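# Move masking tape roll onto next room's coffee table

## Task

Take the roll of masking tape to the coffee table in the adjoining room and leave it lying on that table by itself, not held up by the robot. The robot must not topple or finish leaning, or the task fails.

## Robot and tools

ROBOT. A Hello Robot Stretch 4 with one arm: an omni-wheel base, a lift that slides up a mast, an arm that telescopes forward, a wrist with yaw, pitch and roll, and a two-finger gripper. It stands about 1.6 m tall and the edge of its base lies within 0.23 m of the base origin. Cameras: head_camera (420x560), head_left_camera and head_right_camera (fisheye, 420x672), wrist_camera (616x392). Loose objects may occasionally get nudged by something else.

FRAMES. Base frame: origin on the floor below the base centre, x ahead, y to the left, z up. hand_pose is reported in this frame and marks the point between the fingers, 0.015 m back from the tips; with every wrist joint at zero its axes line up with the base frame. The printed value may be somewhat wrong. The odometry frame is the base frame as it was when the scene began; heading runs -3.142 to 3.142, positive meaning turned left.

execute_actions. Arguments: actions, a list holding a single action or nothing (empty just reports state and images), and cameras, a list from head_camera, head_left_camera, head_right_camera, wrist_camera, all (omitted, null or ["all"] gives every camera; [] gives none). An action contains base, joints or both, plus optional pace and contact_limits; alternatively it is only {"end_of_arm": "enable_torque"}, which revives wrist or gripper motors that shut off. All motions in an action begin together.
- base: exactly one key, each a relative move from where the base last reported itself. translate_m: metres straight ahead (negative = back), -2 to 2. strafe_m: metres sideways, left positive, -2 to 2. rotate_rad: radians turned in place, counter-clockwise from above positive, -3.2 to 3.2.
- joints: absolute targets, keyed by name. lift_m 0 to 1.2 (±0.004). arm_m 0 to 0.55 extension (±0.004). wrist_yaw_rad -1.134 to 4.276 (±0.02; 0 points forward, positive swings left, 3.14 is tucked back, above 3.4 the arm may block it). wrist_pitch_rad -1.117 to 4.259 (±0.05; 0 level, 1.57 pointing down). wrist_roll_rad -1.117 to 4.259 (±0.02; 0 keeps fingers level, positive turns clockwise as seen from behind the hand). gripper_m 0 to 0.08, the finger gap in metres (±0.002).
- pace: "slow", "default", "fast", "max"; base speed tops out at 0.1/0.3/0.4/0.6 m/s and turning at 1/2/3/4 rad/s, further reduced when the lift is above 0.2 (down to 0.3 m/s and 1 rad/s at lift 1.2).
- contact_limits: only arm_m, 0 (gentlest) to 0.75 (firmest), default 0.5; the arm halts once it pushes that hard.
Joint targets past a limit are clamped and the result notes it; any other bad key or value rejects the whole call with no motion. One action lasts at most 15 s. Parts not named in an action may still be driving toward an earlier target.

wait: seconds, 0 to 10; nothing new is commanded, returns state and images. zoom_image: camera plus region [x0, y0, x1, y1] in pixels of that camera's latest full image, top-left is (0, 0), at most 504 by 504. finished_scene: scene, an integer 1 or 2; ends that scene for good and reports success; the next scene's task arrives in its result. After a continuation, begin with an empty execute_actions to learn the current scene and task.

RESULT LINES. base_status and joint_status: "done"; "off_target" (stopped short, may still push); "contact_stop_at_<key>" (hit something; lift, arm or wheels go slack); "limit_stop_at_<name>", including limit_stop_at_tilt (lean over 6 degrees; lift, arm, wheels slack and unresponsive until level) and limit_stop_at_own_body (self-collision; move away from the body); "time_out"; "torque_fault" (motor went limp, needs enable_torque). on_its_own lists things not commanded; "held at" is a held target, not the position. If any stop is reported, the remaining motion, wait and finished_scene calls of that reply are skipped. lidar_m: 12 ranges in metres, 30-degree sectors, first straight ahead then counter-clockwise (4th left, 7th rear, 10th right); "-" means nothing seen or closer than 0.25 m; it sees from about 0.15 m up, so tabletops show, but may miss glass and thin legs. wrist_depth_mm: 7x7 grid of median depth, 100 to 2000 mm, "-" when unknown; the robot's body appears. base_odometry is wheel-based; if turned_by_wheels and turned_by_imu differ by more than about 0.1 rad, expect slip or a collision and a heading error of about their difference. base_tilt in degrees (forward and right positive, fixed bias up to about 1.5). motor_effort: percent of maximum, positive toward larger joint values, peak in brackets; wheel motors positive turn the base right. A gripper holding an object reads above the commanded value, shows effort away from 0 and usually "off_target"; thin or light grips may still say "done".

CAUTIONS. Grip by commanding a gap smaller than the object. Gripper effort held beyond about 50 shuts that motor off and may drop the load. Do not drive or turn with over 1 kg held and arm_m above 0.2, especially at fast paces; avoid steady pushing, pulling, or pressing the gripper into things, which can tip the robot or fault the wrist. Avoid pitch below -0.2 combined with roll below -0.4 or above 4. To unfold at the start, send lift_m 0.4 with wrist_yaw_rad 0. Drops, slips, slams and hard hits are penalised; release the tape so it rests on the table unsupported. The simulation keeps running while the operator thinks, and the robot keeps holding its last command.

Each tool is called as a command line: name --argument value for each argument, lists and objects as JSON in quotes; but a table of rows of numbers goes row by row, as --pt "numbers of a row", without its own name.

## Session

execute_actions --actions '[]'

Scene clock: 0.00 s.
base_odometry: x=+0.000 y=+0.000 heading=+0.000 (m, m, rad; odometry frame)
turned_by_wheels: +0.000 (rad since the last result)
turned_by_imu: +0.000 (rad since the last result)
base_tilt: forward=+0.6 right=+0.5 (deg)
lidar_m: 0.73 0.74 0.78 0.67 0.68 0.85 1.32 3.01 1.18 0.99 0.98 0.82
base_status: not commanded
joint_positions: lift_m=+0.294 arm_m=-0.001 wrist_yaw_rad=+3.240 wrist_pitch_rad=-0.005 wrist_roll_rad=-0.017 gripper_m=+0.040
joint_status: not commanded
motor_effort: lift_m=+19 arm_m=-1 wrist_yaw_rad=+1 wrist_pitch_rad=-7 wrist_roll_rad=+1 gripper_m=+0 wheel_0=+0 wheel_1=+0 wheel_2=+0 (%)
hand_pose: x=-0.0499 y=+0.0661 z=+0.4728 quat_wxyz=(-0.049, +0.003, -0.008, +0.999) (m; base frame)
wrist_depth_mm: - 138 137 1756 - 1078 788 / - - 135 1756 - 1078 798 / - - 135 1464 - 1118 809 / - 114 136 1537 - 1118 820 / 187 140 - 1863 - 1078 809 / 205 1808 1808 1661 1808 1078 809 / 203 1281 123 1205 117 931 798
pictures: head_camera, head_left_camera, head_right_camera, wrist_camera
Images, in order (width x height): head_camera 420x560, head_left_camera 420x672, head_right_camera 420x672, wrist_camera 616x392.

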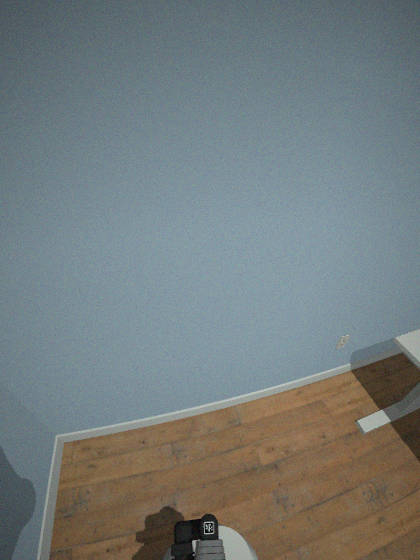

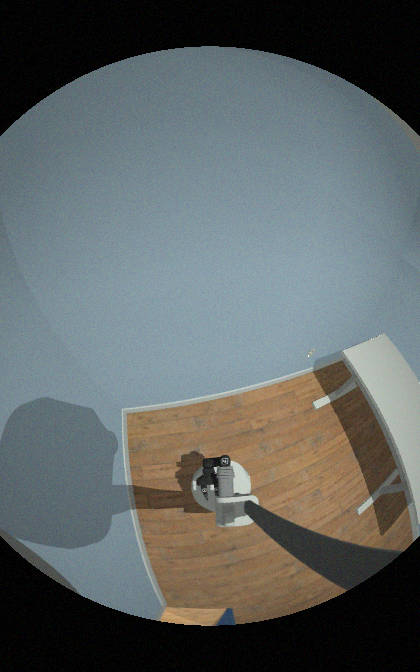

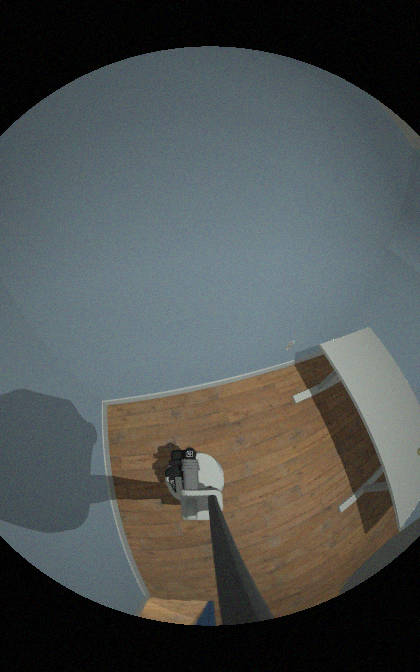

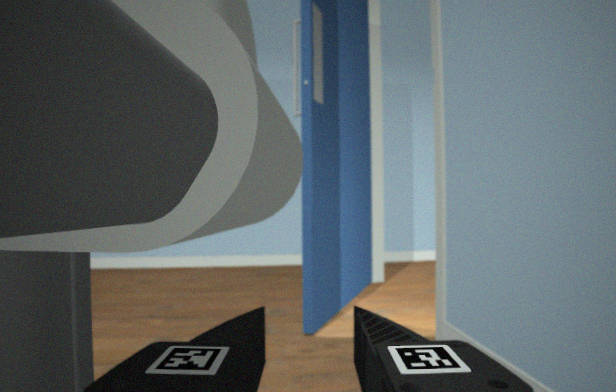

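execute_actions --actions '[{"base":{"rotate_rad":-2.0},"joints":{"lift_m":0.9,"wrist_yaw_rad":0},"pace":"fast"}]'

Scene clock: 6.00 s.
base_odometry: x=+0.000 y=+0.000 heading=-2.000 (m, m, rad; odometry frame)
turned_by_wheels: -2.000 (rad since the last result)
turned_by_imu: -1.976 (rad since the last result)
base_tilt: forward=+0.7 right=+0.5 (deg)
lidar_m: 1.08 0.98 0.99 0.80 0.73 0.73 0.76 0.67 0.68 0.91 1.30 2.91
base_status: done
joint_positions: lift_m=+0.900 arm_m=+0.000 wrist_yaw_rad=+0.001 wrist_pitch_rad=-0.005 wrist_roll_rad=-0.017 gripper_m=+0.040
joint_status: all done
motor_effort: lift_m=+21(20) arm_m=-1(1) wrist_yaw_rad=-2(8) wrist_pitch_rad=-5(9) wrist_roll_rad=+2(0) gripper_m=-1(0) wheel_0=-1(9) wheel_1=+0(13) wheel_2=+0(13) (%)
hand_pose: x=+0.3832 y=-0.0873 z=+1.0791 quat_wxyz=(+1.000, -0.008, -0.002, +0.000) (m; base frame)
wrist_depth_mm: 1397 1576 1863 - - - - / 1397 1537 1863 - - - - / 1366 1576 1808 - - - - / 1397 1537 1808 - - - - / 1366 1537 1863 - - - - / 1336 1397 1397 - - - - / 917 960 123 - 117 - -
pictures: head_camera, head_left_camera, head_right_camera, wrist_camera
Images, in order (width x height): head_camera 420x560, head_left_camera 420x672, head_right_camera 420x672, wrist_camera 616x392.

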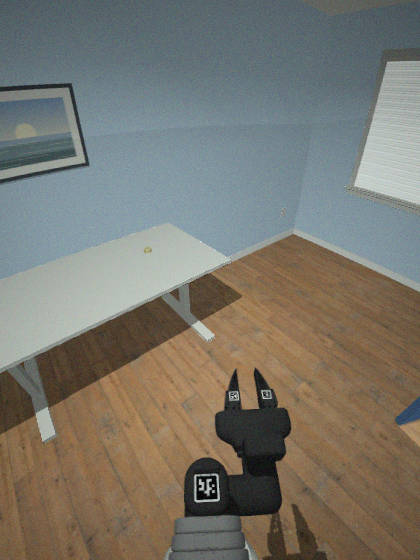

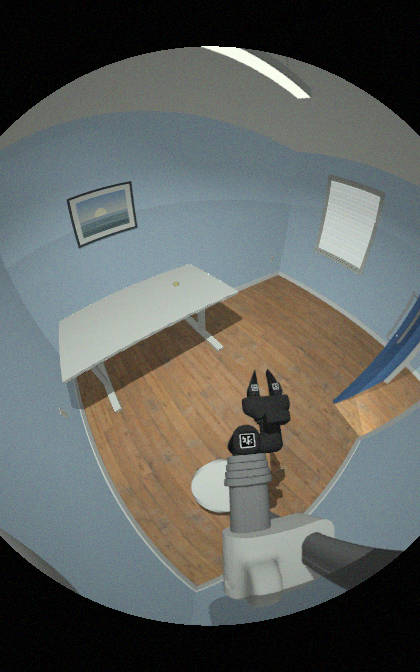

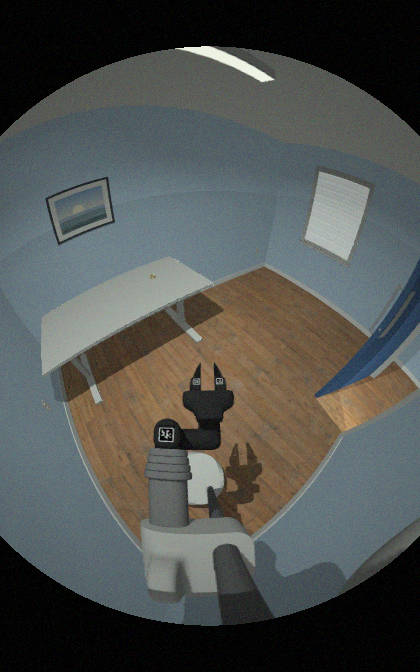

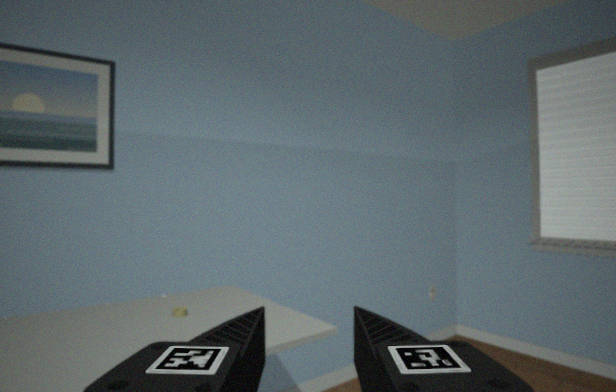

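execute_actions --actions '[{"base":{"rotate_rad":0.6},"joints":{"wrist_pitch_rad":0.8,"gripper_m":0.08},"pace":"fast"}]' --cameras '[]'

execute_actions --actions '[{"base":{"strafe_m":-0.43},"pace":"fast"}]' --cameras '[]'

execute_actions --actions '[{"base":{"translate_m":0.55},"pace":"fast"}]' --cameras '["head_camera","wrist_camera"]'

Scene clock: 17.13 s.
base_odometry: x=+0.000 y=+0.000 heading=-1.401 (m, m, rad; odometry frame)
turned_by_wheels: +0.599 (rad since the last result)
turned_by_imu: +0.592 (rad since the last result)
base_tilt: forward=+0.8 right=+0.4 (deg)
lidar_m: 0.98 1.03 0.78 0.72 0.76 0.71 0.66 0.70 0.99 1.33 2.63 1.06
base_status: done
joint_positions: lift_m=+0.900 arm_m=+0.000 wrist_yaw_rad=+0.000 wrist_pitch_rad=+0.802 wrist_roll_rad=-0.017 gripper_m=+0.080
joint_status: all done
motor_effort: lift_m=+21(21) arm_m=-1(1) wrist_yaw_rad=+0(1) wrist_pitch_rad=-4(7) wrist_roll_rad=+1(1) gripper_m=+2(3) wheel_0=-3(8) wheel_1=-4(9) wheel_2=-5(9) (%)
hand_pose: x=+0.3184 y=-0.0874 z=+0.9253 quat_wxyz=(+0.921, -0.008, +0.390, +0.003) (m; base frame)
wrist_depth_mm: 960 891 904 904 904 878 878 / 1205 1281 1708 1756 1708 1708 1863 / 1281 1708 1863 1756 1756 1708 1808 / 1281 1537 1537 1499 1499 1464 1499 / 1229 1308 1336 1308 1308 1336 1308 / 1138 1138 1182 1160 1160 1160 1138 / 1078 104 1025 1060 991 108 1078
pictures: none
No camera images: the call's "cameras" was empty. Leave "cameras" out to get every camera's image.

Scene clock: 19.57 s.
base_odometry: x=-0.424 y=-0.073 heading=-1.401 (m, m, rad; odometry frame)
turned_by_wheels: +0.000 (rad since the last result)
turned_by_imu: +0.000 (rad since the last result)
base_tilt: forward=+0.6 right=+0.5 (deg)
lidar_m: 1.00 1.06 1.23 1.16 1.00 0.71 0.64 0.68 0.95 0.90 2.63 1.07
base_status: done
joint_positions: lift_m=+0.900 arm_m=+0.000 wrist_yaw_rad=+0.000 wrist_pitch_rad=+0.802 wrist_roll_rad=-0.017 gripper_m=+0.080
joint_status: not commanded
motor_effort: lift_m=+20(20) arm_m=-1(1) wrist_yaw_rad=+1(0) wrist_pitch_rad=-4(4) wrist_roll_rad=+1(0) gripper_m=+2(2) wheel_0=+0(11) wheel_1=+0(13) wheel_2=+0(2) (%)
hand_pose: x=+0.3183 y=-0.0874 z=+0.9253 quat_wxyz=(+0.921, -0.008, +0.390, +0.003) (m; base frame)
wrist_depth_mm: 931 891 917 891 878 1576 1661 / 1229 1661 1756 1808 1756 1808 1756 / 1708 1756 1808 1708 1708 1756 1708 / 1537 1537 1537 1537 1499 1537 1499 / 1336 1308 1366 1336 1336 1336 1336 / 1160 1182 1182 1160 1160 1160 1138 / 1042 104 1008 1042 991 108 1078
pictures: none
No camera images: the call's "cameras" was empty. Leave "cameras" out to get every camera's image.

Scene clock: 22.47 s.
base_odometry: x=-0.331 y=-0.615 heading=-1.401 (m, m, rad; odometry frame)
turned_by_wheels: +0.000 (rad since the last result)
turned_by_imu: -0.005 (rad since the last result)
base_tilt: forward=+0.7 right=+0.5 (deg)
lidar_m: 0.47 0.47 0.62 1.19 1.23 1.27 1.21 1.26 1.17 2.51 1.87 0.50
base_status: done
joint_positions: lift_m=+0.900 arm_m=+0.000 wrist_yaw_rad=+0.000 wrist_pitch_rad=+0.802 wrist_roll_rad=-0.017 gripper_m=+0.080
joint_status: not commanded
motor_effort: lift_m=+20(20) arm_m=-1(1) wrist_yaw_rad=+0(1) wrist_pitch_rad=-6(5) wrist_roll_rad=+0(1) gripper_m=+3(2) wheel_0=+2(7) wheel_1=+3(9) wheel_2=-2(15) (%)
hand_pose: x=+0.3183 y=-0.0874 z=+0.9253 quat_wxyz=(+0.921, -0.008, +0.390, +0.003) (m; base frame)
wrist_depth_mm: 904 904 917 904 904 1025 1060 / 732 732 715 707 707 707 1182 / 597 585 585 580 580 574 591 / 500 500 500 496 488 488 492 / 433 433 436 442 442 449 445 / 1138 1205 1182 1160 1160 1160 1160 / 1060 104 1008 1060 1025 108 1060
pictures: head_camera, wrist_camera
Images, in order (width x height): head_camera 420x560, wrist_camera 616x392.

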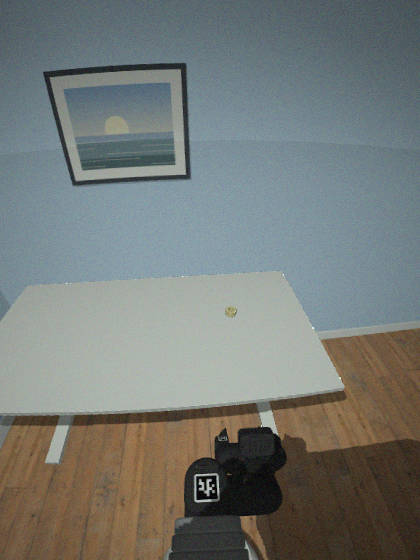

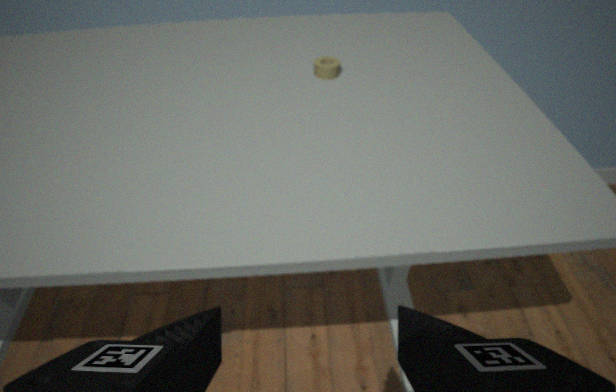

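execute_actions --actions '[{"base":{"strafe_m":-0.037},"joints":{"arm_m":0.42,"lift_m":0.8},"pace":"fast"}]' --cameras '[]'

execute_actions --actions '[{"base":{"translate_m":0.15}}]' --cameras '["head_camera","wrist_camera"]'

Scene clock: 35.33 s.
base_odometry: x=-0.367 y=-0.621 heading=-1.401 (m, m, rad; odometry frame)
turned_by_wheels: +0.000 (rad since the last result)
turned_by_imu: +0.000 (rad since the last result)
base_tilt: forward=+0.8 right=+0.5 (deg)
lidar_m: 0.48 0.46 0.66 1.21 1.25 1.26 1.20 1.26 1.12 2.45 1.90 0.50
base_status: done
joint_positions: lift_m=+0.800 arm_m=+0.419 wrist_yaw_rad=+0.000 wrist_pitch_rad=+0.802 wrist_roll_rad=-0.017 gripper_m=+0.080
joint_status: all done
motor_effort: lift_m=+17(18) arm_m=+5(8) wrist_yaw_rad=-1(2) wrist_pitch_rad=-5(5) wrist_roll_rad=+1(0) gripper_m=+2(3) wheel_0=-1(12) wheel_1=+0(12) wheel_2=+0(1) (%)
hand_pose: x=+0.7379 y=-0.0874 z=+0.8255 quat_wxyz=(+0.921, -0.008, +0.390, +0.003) (m; base frame)
wrist_depth_mm: 574 591 580 591 591 597 634 / 512 508 496 492 492 496 525 / 421 415 413 407 407 407 404 / 351 353 351 340 347 343 345 / 306 306 304 304 301 301 301 / 270 271 270 271 267 265 265 / 245 104 231 241 233 108 -
pictures: none
No camera images: the call's "cameras" was empty. Leave "cameras" out to get every camera's image.

Scene clock: 37.17 s.
base_odometry: x=-0.342 y=-0.769 heading=-1.401 (m, m, rad; odometry frame)
turned_by_wheels: +0.000 (rad since the last result)
turned_by_imu: -0.001 (rad since the last result)
base_tilt: forward=+0.7 right=+0.6 (deg)
lidar_m: 0.31 0.32 0.46 1.23 1.26 1.43 1.34 1.21 1.22 2.44 0.51 0.37
base_status: done
joint_positions: lift_m=+0.800 arm_m=+0.419 wrist_yaw_rad=+0.000 wrist_pitch_rad=+0.802 wrist_roll_rad=-0.017 gripper_m=+0.080
joint_status: not commanded
motor_effort: lift_m=+17(17) arm_m=+5(5) wrist_yaw_rad=-3(3) wrist_pitch_rad=-7(3) wrist_roll_rad=+1(0) gripper_m=+2(2) wheel_0=+1(7) wheel_1=+3(7) wheel_2=-3(12) (%)
hand_pose: x=+0.7379 y=-0.0874 z=+0.8255 quat_wxyz=(+0.921, -0.008, +0.390, +0.003) (m; base frame)
wrist_depth_mm: 436 445 449 459 459 469 473 / 480 480 484 484 496 492 508 / 418 415 407 407 407 407 404 / 353 355 351 351 347 347 345 / 307 307 306 303 304 300 298 / 270 271 270 253 268 266 266 / 245 104 230 232 233 108 -
pictures: head_camera, wrist_camera
Images, in order (width x height): head_camera 420x560, wrist_camera 616x392.

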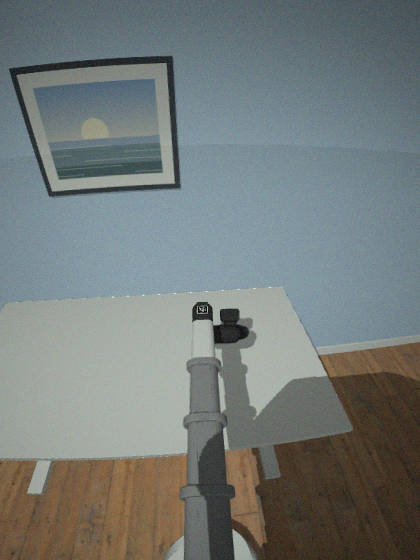

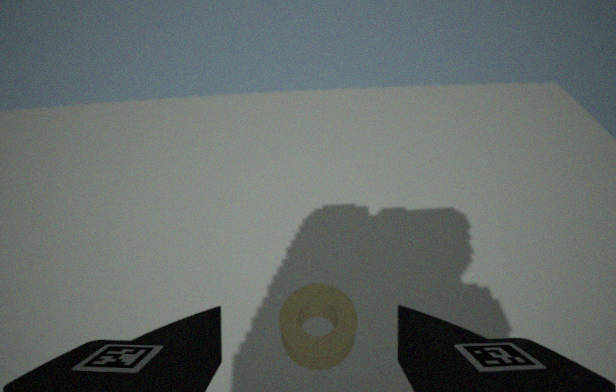

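execute_actions --actions '[{"joints":{"arm_m":0.452,"lift_m":0.73}}]' --cameras '["wrist_camera"]'

Scene clock: 45.33 s.
base_odometry: x=-0.342 y=-0.769 heading=-1.401 (m, m, rad; odometry frame)
turned_by_wheels: +0.000 (rad since the last result)
turned_by_imu: +0.000 (rad since the last result)
base_tilt: forward=+0.7 right=+0.5 (deg)
lidar_m: 0.30 0.33 0.46 1.21 1.26 1.46 1.34 1.22 1.22 2.46 0.50 0.34
base_status: not commanded
joint_positions: lift_m=+0.730 arm_m=+0.451 wrist_yaw_rad=+0.000 wrist_pitch_rad=+0.802 wrist_roll_rad=-0.017 gripper_m=+0.080
joint_status: all done
motor_effort: lift_m=+17(18) arm_m=+5(4) wrist_yaw_rad=-1(2) wrist_pitch_rad=-3(5) wrist_roll_rad=+1(1) gripper_m=+2(2) wheel_0=+1(1) wheel_1=+4(4) wheel_2=-3(3) (%)
hand_pose: x=+0.7698 y=-0.0874 z=+0.7555 quat_wxyz=(+0.921, -0.008, +0.390, +0.003) (m; base frame)
wrist_depth_mm: 407 418 418 415 421 427 430 / 366 364 359 353 353 353 353 / 301 297 296 291 293 291 290 / 254 254 252 252 250 248 247 / 221 220 220 219 217 216 216 / 193 193 194 175 188 191 190 / 177 104 166 156 160 108 -
pictures: wrist_camera
Images, in order (width x height): wrist_camera 616x392.

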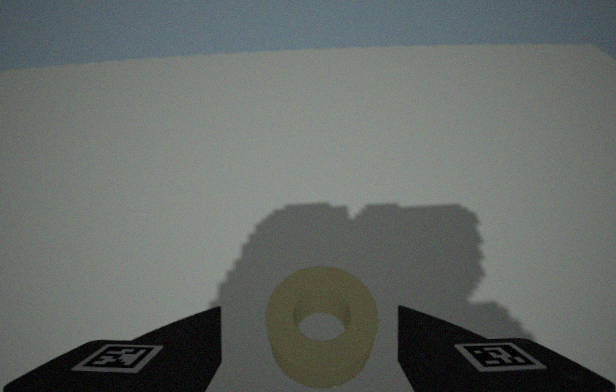

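execute_actions --actions '[{"joints":{"arm_m":0.465,"lift_m":0.71}}]' --cameras '["wrist_camera"]'

execute_actions --actions '[{"joints":{"gripper_m":0.03}}]' --cameras '["wrist_camera"]'

Scene clock: 51.97 s.
base_odometry: x=-0.342 y=-0.769 heading=-1.401 (m, m, rad; odometry frame)
turned_by_wheels: +0.000 (rad since the last result)
turned_by_imu: +0.000 (rad since the last result)
base_tilt: forward=+0.7 right=+0.5 (deg)
lidar_m: 0.32 0.34 0.45 1.25 1.27 1.45 1.35 1.22 1.21 2.46 0.51 0.33
base_status: not commanded
joint_positions: lift_m=+0.711 arm_m=+0.464 wrist_yaw_rad=-0.004 wrist_pitch_rad=+0.797 wrist_roll_rad=-0.017 gripper_m=+0.080
joint_status: all done
motor_effort: lift_m=+6(17) arm_m=+8(11) wrist_yaw_rad=+11(12) wrist_pitch_rad=+9(9) wrist_roll_rad=+0(2) gripper_m=+2(3) wheel_0=+1(1) wheel_1=+4(4) wheel_2=-3(3) (%)
hand_pose: x=+0.7829 y=-0.0880 z=+0.7372 quat_wxyz=(+0.922, -0.007, +0.388, +0.001) (m; base frame)
wrist_depth_mm: 394 399 402 404 407 413 418 / 355 351 345 345 343 343 345 / 287 286 283 282 279 279 279 / 240 240 240 239 237 236 236 / 208 208 208 208 208 206 204 / 182 183 183 160 179 181 180 / 167 104 158 139 143 108 -
pictures: wrist_camera
Images, in order (width x height): wrist_camera 616x392.

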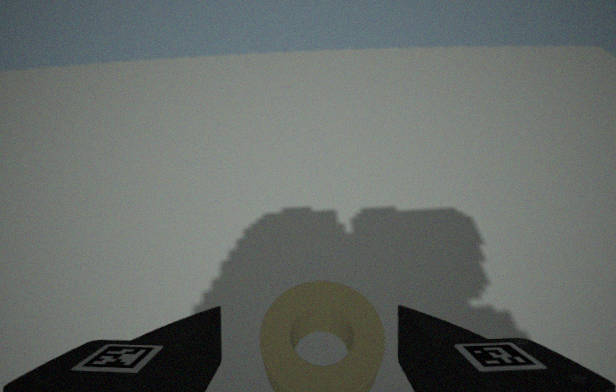

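Scene clock: 53.07 s.
base_odometry: x=-0.342 y=-0.769 heading=-1.401 (m, m, rad; odometry frame)
turned_by_wheels: +0.000 (rad since the last result)
turned_by_imu: +0.000 (rad since the last result)
base_tilt: forward=+0.6 right=+0.6 (deg)
lidar_m: 0.31 0.33 0.44 1.21 1.27 1.43 1.36 1.24 1.19 2.46 0.51 0.37
base_status: not commanded
joint_positions: lift_m=+0.711 arm_m=+0.464 wrist_yaw_rad=+0.000 wrist_pitch_rad=+0.789 wrist_roll_rad=-0.017 gripper_m=+0.048
joint_status: gripper_m off_target (ended at +0.048, target +0.030)
on_its_own: gripper_m is held at +0.042, not at your +0.030, by its contact guard: the fingers met something; wrist_pitch_rad is at rest, and its effort (+31) is outside its rest range (-23 to +23)
motor_effort: lift_m=+8(8) arm_m=+6(8) wrist_yaw_rad=+0(12) wrist_pitch_rad=+31(31) wrist_roll_rad=+1(0) gripper_m=-40(43) wheel_0=+1(1) wheel_1=+3(4) wheel_2=-3(3) (%)
hand_pose: x=+0.7846 y=-0.0875 z=+0.7381 quat_wxyz=(+0.923, -0.008, +0.385, +0.003) (m; base frame)
wrist_depth_mm: 389 397 402 404 413 418 413 / 359 357 351 347 347 349 349 / 291 287 286 285 285 282 283 / 243 242 241 241 239 239 238 / 209 209 209 208 207 206 205 / 183 183 183 160 182 182 180 / 165 167 123 139 121 135 -
pictures: wrist_camera
Images, in order (width x height): wrist_camera 616x392.

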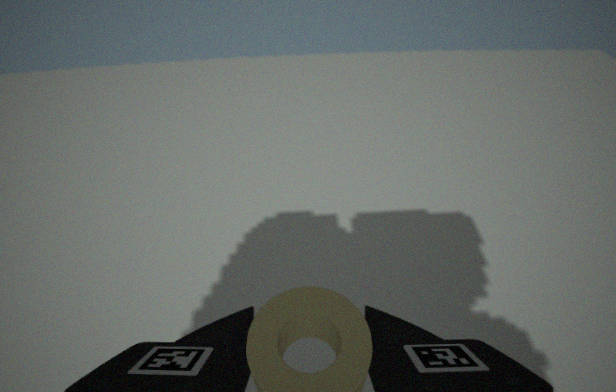

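execute_actions --actions '[{"joints":{"lift_m":0.78}}]' --cameras '[]'

execute_actions --actions '[{"base":{"translate_m":-0.3},"joints":{"arm_m":0},"pace":"fast"}]' --cameras '[]'

execute_actions --actions '[{"base":{"rotate_rad":-2.6}}]'

Scene clock: 59.50 s.
base_odometry: x=-0.342 y=-0.769 heading=-1.401 (m, m, rad; odometry frame)
turned_by_wheels: +0.000 (rad since the last result)
turned_by_imu: +0.000 (rad since the last result)
base_tilt: forward=+0.8 right=+0.5 (deg)
lidar_m: 0.33 0.33 0.43 1.22 1.26 1.42 1.35 1.22 1.22 2.46 0.53 0.35
base_status: not commanded
joint_positions: lift_m=+0.780 arm_m=+0.464 wrist_yaw_rad=+0.001 wrist_pitch_rad=+0.802 wrist_roll_rad=-0.017 gripper_m=+0.048
joint_status: all done
on_its_own: gripper_m is held at +0.042, not at your +0.030, by its contact guard: the fingers met something
motor_effort: lift_m=+21(22) arm_m=+4(6) wrist_yaw_rad=+1(1) wrist_pitch_rad=-7(30) wrist_roll_rad=+0(1) gripper_m=-39(40) wheel_0=+1(1) wheel_1=+4(4) wheel_2=-3(3) (%)
hand_pose: x=+0.7831 y=-0.0873 z=+0.8052 quat_wxyz=(+0.921, -0.008, +0.390, +0.003) (m; base frame)
wrist_depth_mm: 392 402 407 410 418 424 430 / 436 439 442 439 449 449 455 / 387 382 377 377 375 373 373 / 324 324 322 319 319 317 315 / 281 282 281 281 279 278 276 / 247 248 248 160 247 244 242 / 224 226 124 139 121 164 221
pictures: none
No camera images: the call's "cameras" was empty. Leave "cameras" out to get every camera's image.

Scene clock: 61.63 s.
base_odometry: x=-0.393 y=-0.473 heading=-1.401 (m, m, rad; odometry frame)
turned_by_wheels: +0.000 (rad since the last result)
turned_by_imu: +0.002 (rad since the last result)
base_tilt: forward=+0.7 right=+0.3 (deg)
lidar_m: 0.62 0.61 0.84 1.20 1.24 1.11 1.05 1.09 1.03 2.47 2.10 0.65
base_status: done
joint_positions: lift_m=+0.780 arm_m=+0.001 wrist_yaw_rad=+0.000 wrist_pitch_rad=+0.803 wrist_roll_rad=-0.017 gripper_m=+0.048
joint_status: all done
on_its_own: gripper_m is held at +0.042, not at your +0.030, by its contact guard: the fingers met something
motor_effort: lift_m=+21(21) arm_m=-5(6) wrist_yaw_rad=+2(2) wrist_pitch_rad=-7(9) wrist_roll_rad=+1(1) gripper_m=-40(39) wheel_0=+0(7) wheel_1=-2(7) wheel_2=+1(14) (%)
hand_pose: x=+0.3196 y=-0.0875 z=+0.8051 quat_wxyz=(+0.921, -0.008, +0.391, +0.003) (m; base frame)
wrist_depth_mm: 603 591 591 585 585 569 1182 / 477 469 466 459 459 480 480 / 1430 1397 1430 1464 1464 1464 1499 / 1336 1366 1366 1336 1281 1336 1308 / 1182 1182 1182 1160 1182 1138 1160 / 1042 1042 1025 159 1008 1008 1025 / 931 960 124 139 121 504 931
pictures: none
No camera images: the call's "cameras" was empty. Leave "cameras" out to get every camera's image.

Scene clock: 64.23 s.
base_odometry: x=-0.393 y=-0.473 heading=+2.283 (m, m, rad; odometry frame)
turned_by_wheels: -2.600 (rad since the last result)
turned_by_imu: -2.568 (rad since the last result)
base_tilt: forward=+0.6 right=+0.6 (deg)
lidar_m: 1.10 1.03 2.44 2.06 0.66 0.59 0.64 0.88 1.23 1.27 1.12 1.06
base_status: done
joint_positions: lift_m=+0.780 arm_m=+0.001 wrist_yaw_rad=+0.000 wrist_pitch_rad=+0.802 wrist_roll_rad=-0.017 gripper_m=+0.048
joint_status: not commanded
on_its_own: gripper_m is held at +0.042, not at your +0.030, by its contact guard: the fingers met something
motor_effort: lift_m=+20(20) arm_m=-5(5) wrist_yaw_rad=+1(3) wrist_pitch_rad=-8(5) wrist_roll_rad=+1(1) gripper_m=-39(40) wheel_0=+0(8) wheel_1=+1(10) wheel_2=+2(11) (%)
hand_pose: x=+0.3197 y=-0.0874 z=+0.8052 quat_wxyz=(+0.921, -0.008, +0.390, +0.003) (m; base frame)
wrist_depth_mm: 1281 - - 917 820 732 668 / 1060 1983 1808 1025 904 809 732 / 1576 1576 1618 1182 1008 891 809 / 1366 1308 1336 1281 1138 991 878 / 1182 1182 1182 1160 1182 1098 976 / 1025 1008 1042 160 1025 1025 1025 / 946 946 123 139 121 504 917
pictures: head_camera, head_left_camera, head_right_camera, wrist_camera
Images, in order (width x height): head_camera 420x560, head_left_camera 420x672, head_right_camera 420x672, wrist_camera 616x392.

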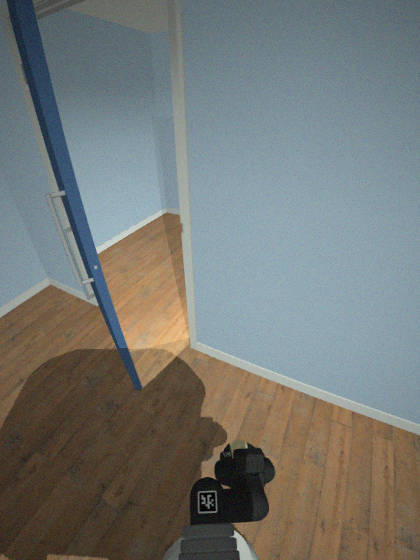

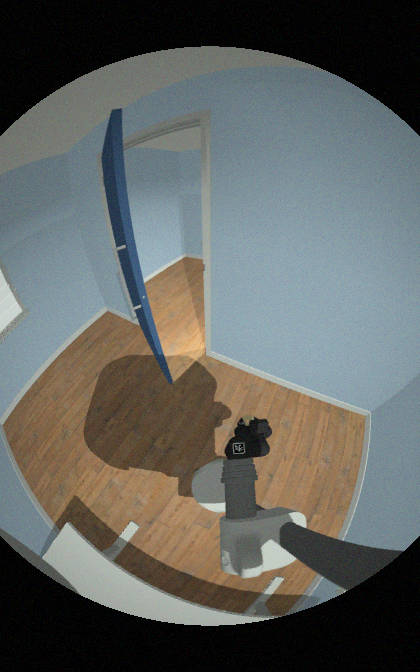

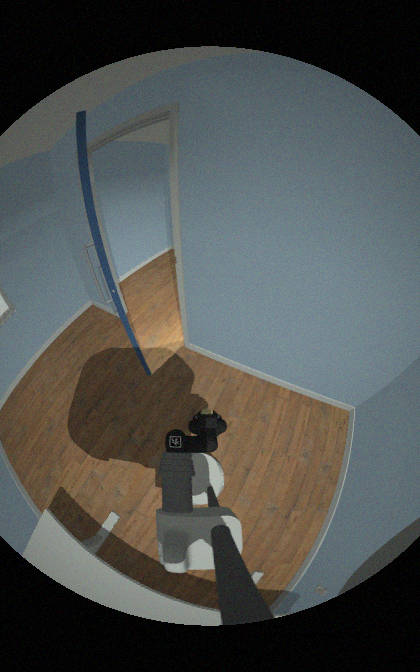

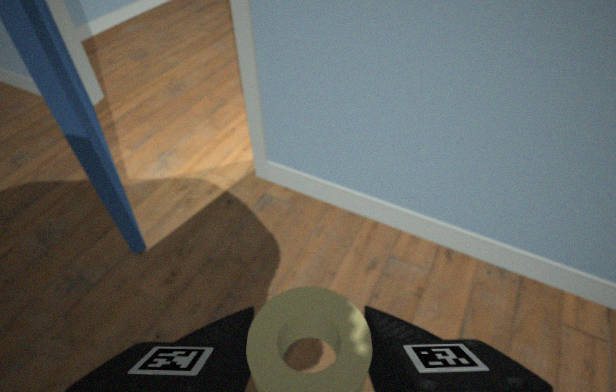

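execute_actions --actions '[{"base":{"rotate_rad":0.54},"joints":{"lift_m":0.6}}]' --cameras '[]'

execute_actions --actions '[{"base":{"strafe_m":-0.33},"pace":"fast"}]' --cameras '[]'

execute_actions --actions '[{"base":{"translate_m":0.65},"pace":"fast"}]'

Scene clock: 77.07 s.
base_odometry: x=-0.393 y=-0.473 heading=+2.822 (m, m, rad; odometry frame)
turned_by_wheels: +0.539 (rad since the last result)
turned_by_imu: +0.533 (rad since the last result)
base_tilt: forward=+0.7 right=+0.5 (deg)
lidar_m: 1.02 2.46 2.02 0.62 0.61 0.63 0.90 1.20 1.26 1.12 1.06 1.11
base_status: done
joint_positions: lift_m=+0.600 arm_m=+0.001 wrist_yaw_rad=+0.000 wrist_pitch_rad=+0.802 wrist_roll_rad=-0.017 gripper_m=+0.048
joint_status: all done
on_its_own: gripper_m is held at +0.042, not at your +0.030, by its contact guard: the fingers met something
motor_effort: lift_m=+17(19) arm_m=-5(5) wrist_yaw_rad=+0(1) wrist_pitch_rad=-7(7) wrist_roll_rad=+1(0) gripper_m=-40(39) wheel_0=-3(8) wheel_1=-3(9) wheel_2=-4(9) (%)
hand_pose: x=+0.3197 y=-0.0874 z=+0.6255 quat_wxyz=(+0.921, -0.008, +0.390, +0.003) (m; base frame)
wrist_depth_mm: 1863 1863 1983 1808 1983 1863 778 / 1618 1576 1576 1537 1576 1025 831 / 1336 1308 1281 1255 1281 1098 891 / 1078 1098 1098 1078 1098 1060 917 / 946 960 960 960 946 931 917 / 831 842 842 159 842 820 820 / 750 768 123 139 121 418 750
pictures: none
No camera images: the call's "cameras" was empty. Leave "cameras" out to get every camera's image.

Scene clock: 79.03 s.
base_odometry: x=-0.289 y=-0.160 heading=+2.822 (m, m, rad; odometry frame)
turned_by_wheels: +0.000 (rad since the last result)
turned_by_imu: +0.000 (rad since the last result)
base_tilt: forward=+0.8 right=+0.4 (deg)
lidar_m: 1.01 1.13 2.43 0.94 0.89 0.94 1.11 1.04 1.11 0.81 0.76 0.78
base_status: done
joint_positions: lift_m=+0.600 arm_m=+0.001 wrist_yaw_rad=+0.000 wrist_pitch_rad=+0.802 wrist_roll_rad=-0.017 gripper_m=+0.048
joint_status: not commanded
on_its_own: gripper_m is held at +0.042, not at your +0.030, by its contact guard: the fingers met something
motor_effort: lift_m=+17(17) arm_m=-5(5) wrist_yaw_rad=+1(0) wrist_pitch_rad=-7(4) wrist_roll_rad=+0(0) gripper_m=-39(40) wheel_0=-1(12) wheel_1=+0(13) wheel_2=+0(3) (%)
hand_pose: x=+0.3197 y=-0.0874 z=+0.6255 quat_wxyz=(+0.921, -0.008, +0.390, +0.003) (m; base frame)
wrist_depth_mm: - 1808 1366 1983 831 640 535 / 1661 1499 1281 1576 917 683 569 / 1308 1308 1205 1281 991 741 597 / 1098 1098 1078 1060 1025 798 627 / 946 946 931 946 946 854 683 / 831 842 831 160 831 809 715 / 750 768 124 139 121 424 723
pictures: none
No camera images: the call's "cameras" was empty. Leave "cameras" out to get every camera's image.

Scene clock: 81.93 s.
base_odometry: x=-0.906 y=+0.045 heading=+2.822 (m, m, rad; odometry frame)
turned_by_wheels: +0.000 (rad since the last result)
turned_by_imu: -0.006 (rad since the last result)
base_tilt: forward=+0.7 right=+0.6 (deg)
lidar_m: 0.81 0.39 2.09 2.07 1.21 1.28 1.68 1.62 0.68 0.48 0.44 0.47
base_status: done
joint_positions: lift_m=+0.600 arm_m=+0.001 wrist_yaw_rad=+0.000 wrist_pitch_rad=+0.802 wrist_roll_rad=-0.017 gripper_m=+0.048
joint_status: not commanded
on_its_own: gripper_m is held at +0.042, not at your +0.030, by its contact guard: the fingers met something
motor_effort: lift_m=+17(17) arm_m=-5(5) wrist_yaw_rad=+0(1) wrist_pitch_rad=-6(6) wrist_roll_rad=+1(0) gripper_m=-39(39) wheel_0=+1(8) wheel_1=+2(8) wheel_2=-1(14) (%)
hand_pose: x=+0.3196 y=-0.0874 z=+0.6254 quat_wxyz=(+0.921, -0.008, +0.390, +0.003) (m; base frame)
wrist_depth_mm: 430 640 1182 1983 - 1921 235 / 433 647 1281 1537 1537 1499 248 / 421 627 1205 1255 1255 315 268 / 418 627 1078 1098 1078 343 294 / 410 627 946 960 917 377 310 / 418 609 831 159 517 421 332 / 415 530 124 139 121 248 355
pictures: head_camera, head_left_camera, head_right_camera, wrist_camera
Images, in order (width x height): head_camera 420x560, head_left_camera 420x672, head_right_camera 420x672, wrist_camera 616x392.

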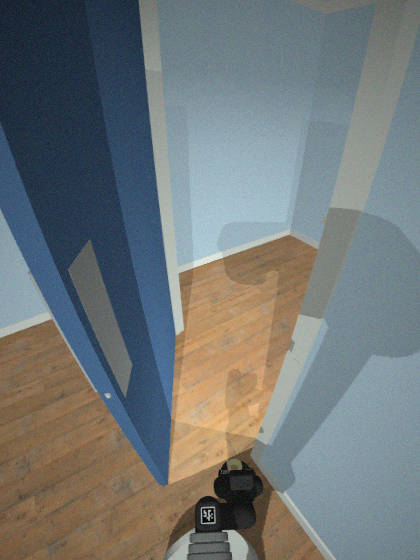

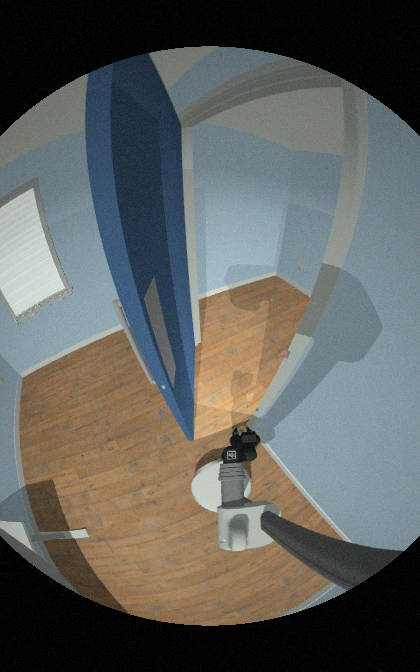

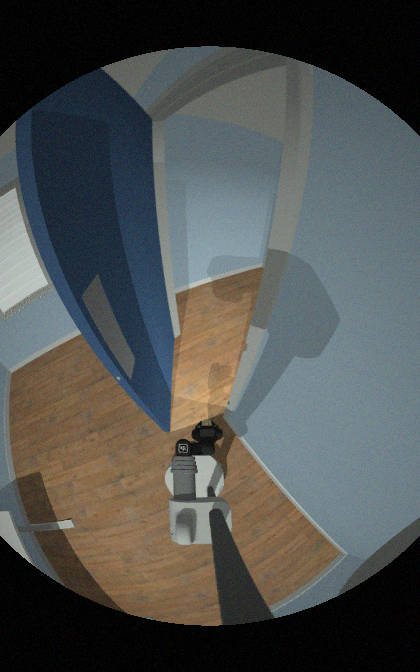

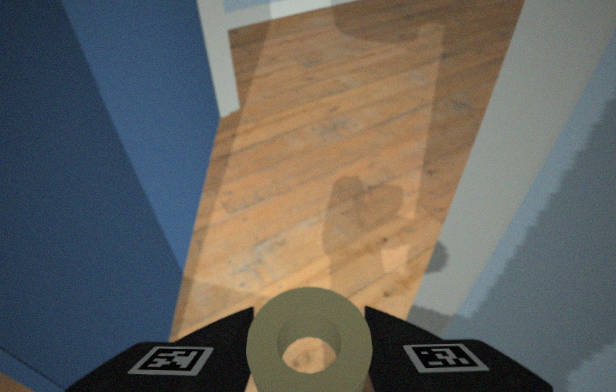

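execute_actions --actions '[{"joints":{"arm_m":0.35}}]' --cameras '[]'

execute_actions --actions '[{"base":{"strafe_m":0.45},"pace":"slow"}]' --cameras '["head_camera","head_left_camera"]'

Scene clock: 91.37 s.
base_odometry: x=-0.906 y=+0.045 heading=+2.822 (m, m, rad; odometry frame)
turned_by_wheels: +0.000 (rad since the last result)
turned_by_imu: +0.000 (rad since the last result)
base_tilt: forward=+0.8 right=+0.6 (deg)
lidar_m: 0.84 0.42 2.14 2.11 1.22 1.29 1.68 1.62 0.67 0.47 0.44 0.46
base_status: not commanded
joint_positions: lift_m=+0.600 arm_m=+0.349 wrist_yaw_rad=+0.000 wrist_pitch_rad=+0.802 wrist_roll_rad=-0.017 gripper_m=+0.048
joint_status: all done
on_its_own: gripper_m is held at +0.042, not at your +0.030, by its contact guard: the fingers met something
motor_effort: lift_m=+17(17) arm_m=+5(6) wrist_yaw_rad=+1(1) wrist_pitch_rad=-7(6) wrist_roll_rad=+1(1) gripper_m=-40(40) wheel_0=+0(1) wheel_1=+2(2) wheel_2=-1(1) (%)
hand_pose: x=+0.6678 y=-0.0874 z=+0.6255 quat_wxyz=(+0.921, -0.008, +0.390, +0.003) (m; base frame)
wrist_depth_mm: 436 647 1661 1863 1921 1921 1921 / 439 654 1464 1537 1537 1499 1499 / 427 654 1118 1255 1255 1281 1281 / 424 647 1078 1078 1098 1078 1060 / 421 634 960 946 946 931 917 / 424 627 842 160 831 831 820 / 424 535 124 139 121 421 741
pictures: none
No camera images: the call's "cameras" was empty. Leave "cameras" out to get every camera's image.

Scene clock: 97.00 s.
base_odometry: x=-1.047 y=-0.382 heading=+2.822 (m, m, rad; odometry frame)
turned_by_wheels: +0.000 (rad since the last result)
turned_by_imu: -0.003 (rad since the last result)
base_tilt: forward=+0.7 right=+0.6 (deg)
lidar_m: 0.40 0.40 1.89 1.71 0.85 0.90 1.22 1.88 1.23 0.88 0.82 2.71
base_status: done
joint_positions: lift_m=+0.600 arm_m=+0.349 wrist_yaw_rad=+0.000 wrist_pitch_rad=+0.802 wrist_roll_rad=-0.017 gripper_m=+0.048
joint_status: not commanded
on_its_own: gripper_m is held at +0.042, not at your +0.030, by its contact guard: the fingers met something
motor_effort: lift_m=+17(17) arm_m=+5(6) wrist_yaw_rad=+0(3) wrist_pitch_rad=-6(7) wrist_roll_rad=+1(1) gripper_m=-40(40) wheel_0=-3(18) wheel_1=+4(8) wheel_2=-5(7) (%)
hand_pose: x=+0.6678 y=-0.0874 z=+0.6255 quat_wxyz=(+0.921, -0.008, +0.390, +0.003) (m; base frame)
wrist_depth_mm: 127 163 238 402 1756 1863 1921 / 130 170 249 449 1464 1499 1537 / 135 179 267 508 1229 1255 1281 / 140 187 286 580 1078 1060 1078 / 146 196 307 676 931 946 931 / 151 206 287 160 831 831 831 / 158 190 123 139 121 415 750
pictures: head_camera, head_left_camera
Images, in order (width x height): head_camera 420x560, head_left_camera 420x672.

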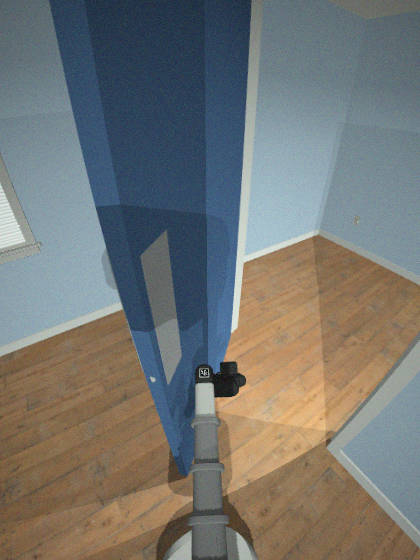

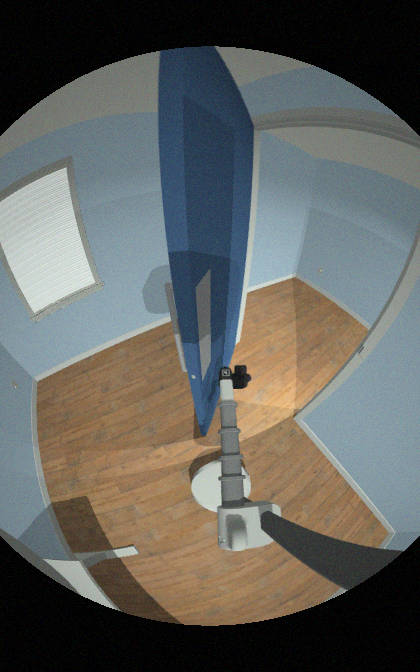

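execute_actions --actions '[{"base":{"strafe_m":-0.28},"joints":{"arm_m":0},"pace":"fast"}]' --cameras '[]'

execute_actions --actions '[{"base":{"translate_m":0.58},"pace":"fast"}]' --cameras '[]'

execute_actions --actions '[{"base":{"rotate_rad":-0.65}}]' --cameras '["head_camera","head_right_camera"]'

Scene clock: 106.70 s.
base_odometry: x=-0.959 y=-0.117 heading=+2.822 (m, m, rad; odometry frame)
turned_by_wheels: +0.000 (rad since the last result)
turned_by_imu: +0.000 (rad since the last result)
base_tilt: forward=+0.7 right=+0.6 (deg)
lidar_m: 0.88 0.55 0.60 1.94 1.06 1.15 1.56 1.72 0.88 0.60 0.59 0.60
base_status: done
joint_positions: lift_m=+0.600 arm_m=+0.001 wrist_yaw_rad=+0.000 wrist_pitch_rad=+0.802 wrist_roll_rad=-0.017 gripper_m=+0.048
joint_status: all done
on_its_own: gripper_m is held at +0.042, not at your +0.030, by its contact guard: the fingers met something
motor_effort: lift_m=+18(17) arm_m=-5(7) wrist_yaw_rad=+3(3) wrist_pitch_rad=-8(7) wrist_roll_rad=+1(0) gripper_m=-39(39) wheel_0=+0(13) wheel_1=+0(14) wheel_2=+0(3) (%)
hand_pose: x=+0.3196 y=-0.0875 z=+0.6254 quat_wxyz=(+0.921, -0.008, +0.391, +0.003) (m; base frame)
wrist_depth_mm: 508 661 946 - - 1863 1921 / 521 683 991 1576 1618 1537 1576 / 549 715 1060 1255 1255 1281 1281 / 569 759 1060 1078 1098 1078 1060 / 591 809 946 946 946 931 504 / 615 809 842 160 820 831 500 / 647 768 124 139 121 342 544
pictures: none
No camera images: the call's "cameras" was empty. Leave "cameras" out to get every camera's image.

Scene clock: 109.43 s.
base_odometry: x=-1.510 y=+0.066 heading=+2.822 (m, m, rad; odometry frame)
turned_by_wheels: +0.000 (rad since the last result)
turned_by_imu: -0.005 (rad since the last result)
base_tilt: forward=+0.7 right=+0.5 (deg)
lidar_m: 0.54 0.33 0.29 0.28 0.39 1.47 1.97 1.40 0.47 0.39 2.54 2.20
base_status: done
joint_positions: lift_m=+0.600 arm_m=+0.001 wrist_yaw_rad=+0.000 wrist_pitch_rad=+0.802 wrist_roll_rad=-0.017 gripper_m=+0.048
joint_status: not commanded
on_its_own: gripper_m is held at +0.042, not at your +0.030, by its contact guard: the fingers met something
motor_effort: lift_m=+17(17) arm_m=-5(5) wrist_yaw_rad=+0(2) wrist_pitch_rad=-7(9) wrist_roll_rad=+1(0) gripper_m=-41(40) wheel_0=+1(9) wheel_1=+2(10) wheel_2=+0(15) (%)
hand_pose: x=+0.3196 y=-0.0875 z=+0.6254 quat_wxyz=(+0.921, -0.008, +0.391, +0.003) (m; base frame)
wrist_depth_mm: 325 413 591 1576 1756 1921 1921 / 334 436 640 1537 1576 1537 1499 / 347 452 699 1281 1281 1281 1255 / 359 477 723 1078 1098 1098 1078 / 373 500 788 946 946 946 931 / 389 525 741 160 842 842 809 / 407 492 124 139 121 424 741
pictures: none
No camera images: the call's "cameras" was empty. Leave "cameras" out to get every camera's image.

Scene clock: 110.87 s.
base_odometry: x=-1.510 y=+0.066 heading=+2.172 (m, m, rad; odometry frame)
turned_by_wheels: -0.649 (rad since the last result)
turned_by_imu: -0.642 (rad since the last result)
base_tilt: forward=+0.7 right=+0.4 (deg)
lidar_m: 2.56 0.71 0.37 0.29 0.25 0.35 1.58 1.84 2.21 0.52 0.37 2.51
base_status: done
joint_positions: lift_m=+0.600 arm_m=+0.001 wrist_yaw_rad=+0.000 wrist_pitch_rad=+0.802 wrist_roll_rad=-0.017 gripper_m=+0.048
joint_status: not commanded
on_its_own: gripper_m is held at +0.042, not at your +0.030, by its contact guard: the fingers met something
motor_effort: lift_m=+17(17) arm_m=-5(5) wrist_yaw_rad=+1(2) wrist_pitch_rad=-7(7) wrist_roll_rad=+1(1) gripper_m=-39(40) wheel_0=+3(7) wheel_1=+2(10) wheel_2=+2(9) (%)
hand_pose: x=+0.3196 y=-0.0875 z=+0.6254 quat_wxyz=(+0.921, -0.008, +0.391, +0.003) (m; base frame)
wrist_depth_mm: 1499 1808 - 1921 1921 1921 1921 / 1499 1537 1576 1537 1499 1576 1499 / 1336 1281 1281 1281 1229 1281 1255 / 1098 1118 1098 1078 1078 1078 1060 / 960 946 946 946 946 904 931 / 820 842 842 159 842 831 831 / 750 768 124 139 120 421 750
pictures: head_camera, head_right_camera
Images, in order (width x height): head_camera 420x560, head_right_camera 420x672.

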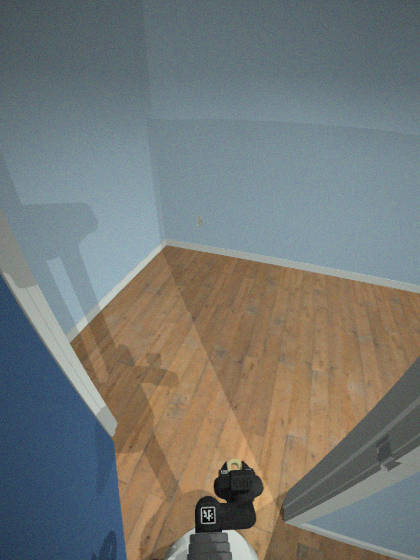

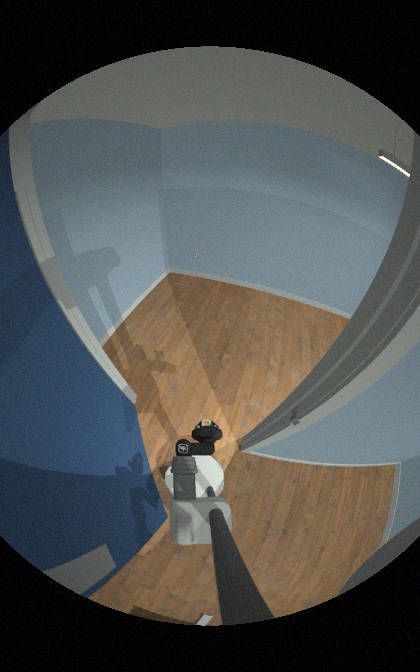

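execute_actions --actions '[{"base":{"translate_m":1.2}}]' --cameras '[]'

execute_actions --actions '[{"base":{"rotate_rad":-1.7}}]'

Scene clock: 122.30 s.
base_odometry: x=-2.189 y=+1.055 heading=+2.173 (m, m, rad; odometry frame)
turned_by_wheels: +0.000 (rad since the last result)
turned_by_imu: -0.011 (rad since the last result)
base_tilt: forward=+0.7 right=+0.6 (deg)
lidar_m: 1.44 1.19 1.03 1.08 0.69 0.75 1.26 0.95 1.68 2.08 1.55 1.43
base_status: done
joint_positions: lift_m=+0.600 arm_m=+0.001 wrist_yaw_rad=+0.000 wrist_pitch_rad=+0.802 wrist_roll_rad=-0.017 gripper_m=+0.048
joint_status: not commanded
on_its_own: gripper_m is held at +0.042, not at your +0.030, by its contact guard: the fingers met something
motor_effort: lift_m=+17(17) arm_m=-5(5) wrist_yaw_rad=+1(2) wrist_pitch_rad=-6(7) wrist_roll_rad=+0(1) gripper_m=-40(41) wheel_0=+2(7) wheel_1=+2(8) wheel_2=-3(12) (%)
hand_pose: x=+0.3196 y=-0.0875 z=+0.6254 quat_wxyz=(+0.921, -0.008, +0.391, +0.003) (m; base frame)
wrist_depth_mm: 1060 1308 1397 1255 1182 1060 991 / 1098 1397 1499 1397 1281 1160 1078 / 1118 1308 1281 1281 1281 1229 1182 / 1078 1118 1118 1060 1078 1078 1078 / 946 946 946 946 946 931 946 / 831 842 842 159 831 831 820 / 750 768 124 139 121 418 750
pictures: none
No camera images: the call's "cameras" was empty. Leave "cameras" out to get every camera's image.

Scene clock: 124.43 s.
base_odometry: x=-2.189 y=+1.055 heading=+0.473 (m, m, rad; odometry frame)
turned_by_wheels: -1.699 (rad since the last result)
turned_by_imu: -1.678 (rad since the last result)
base_tilt: forward=+0.7 right=+0.5 (deg)
lidar_m: 2.04 1.68 1.40 1.42 1.27 1.08 1.06 0.75 0.71 1.08 0.93 1.28
base_status: done
joint_positions: lift_m=+0.600 arm_m=+0.001 wrist_yaw_rad=+0.000 wrist_pitch_rad=+0.802 wrist_roll_rad=-0.017 gripper_m=+0.048
joint_status: not commanded
on_its_own: gripper_m is held at +0.042, not at your +0.030, by its contact guard: the fingers met something
motor_effort: lift_m=+18(18) arm_m=-5(5) wrist_yaw_rad=-2(1) wrist_pitch_rad=-7(6) wrist_roll_rad=+0(1) gripper_m=-39(40) wheel_0=+1(6) wheel_1=+4(11) wheel_2=+4(11) (%)
hand_pose: x=+0.3197 y=-0.0874 z=+0.6254 quat_wxyz=(+0.921, -0.008, +0.390, +0.003) (m; base frame)
wrist_depth_mm: 1618 1921 - 1863 1921 1863 1430 / 1537 1576 1499 1576 1576 1537 1397 / 1308 1336 1281 1281 1255 1281 1229 / 1118 1138 1098 1098 1060 1078 1098 / 931 960 960 960 946 931 931 / 842 842 831 159 831 831 820 / 759 768 124 139 121 424 741
pictures: head_camera, head_left_camera, head_right_camera, wrist_camera
Images, in order (width x height): head_camera 420x560, head_left_camera 420x672, head_right_camera 420x672, wrist_camera 616x392.

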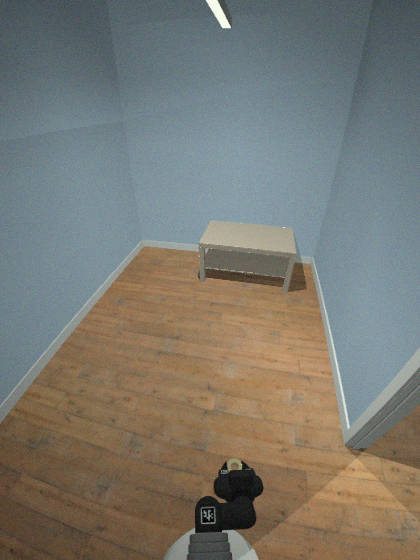

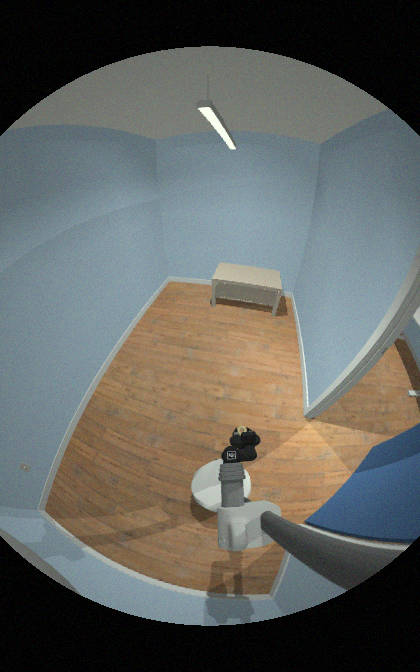

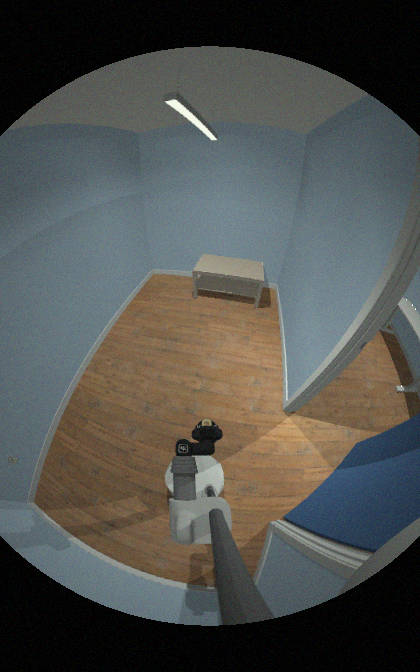

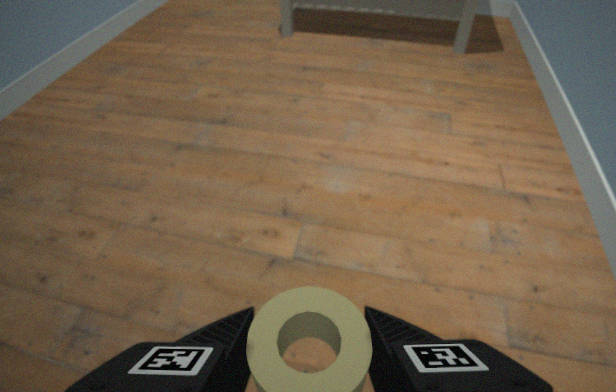

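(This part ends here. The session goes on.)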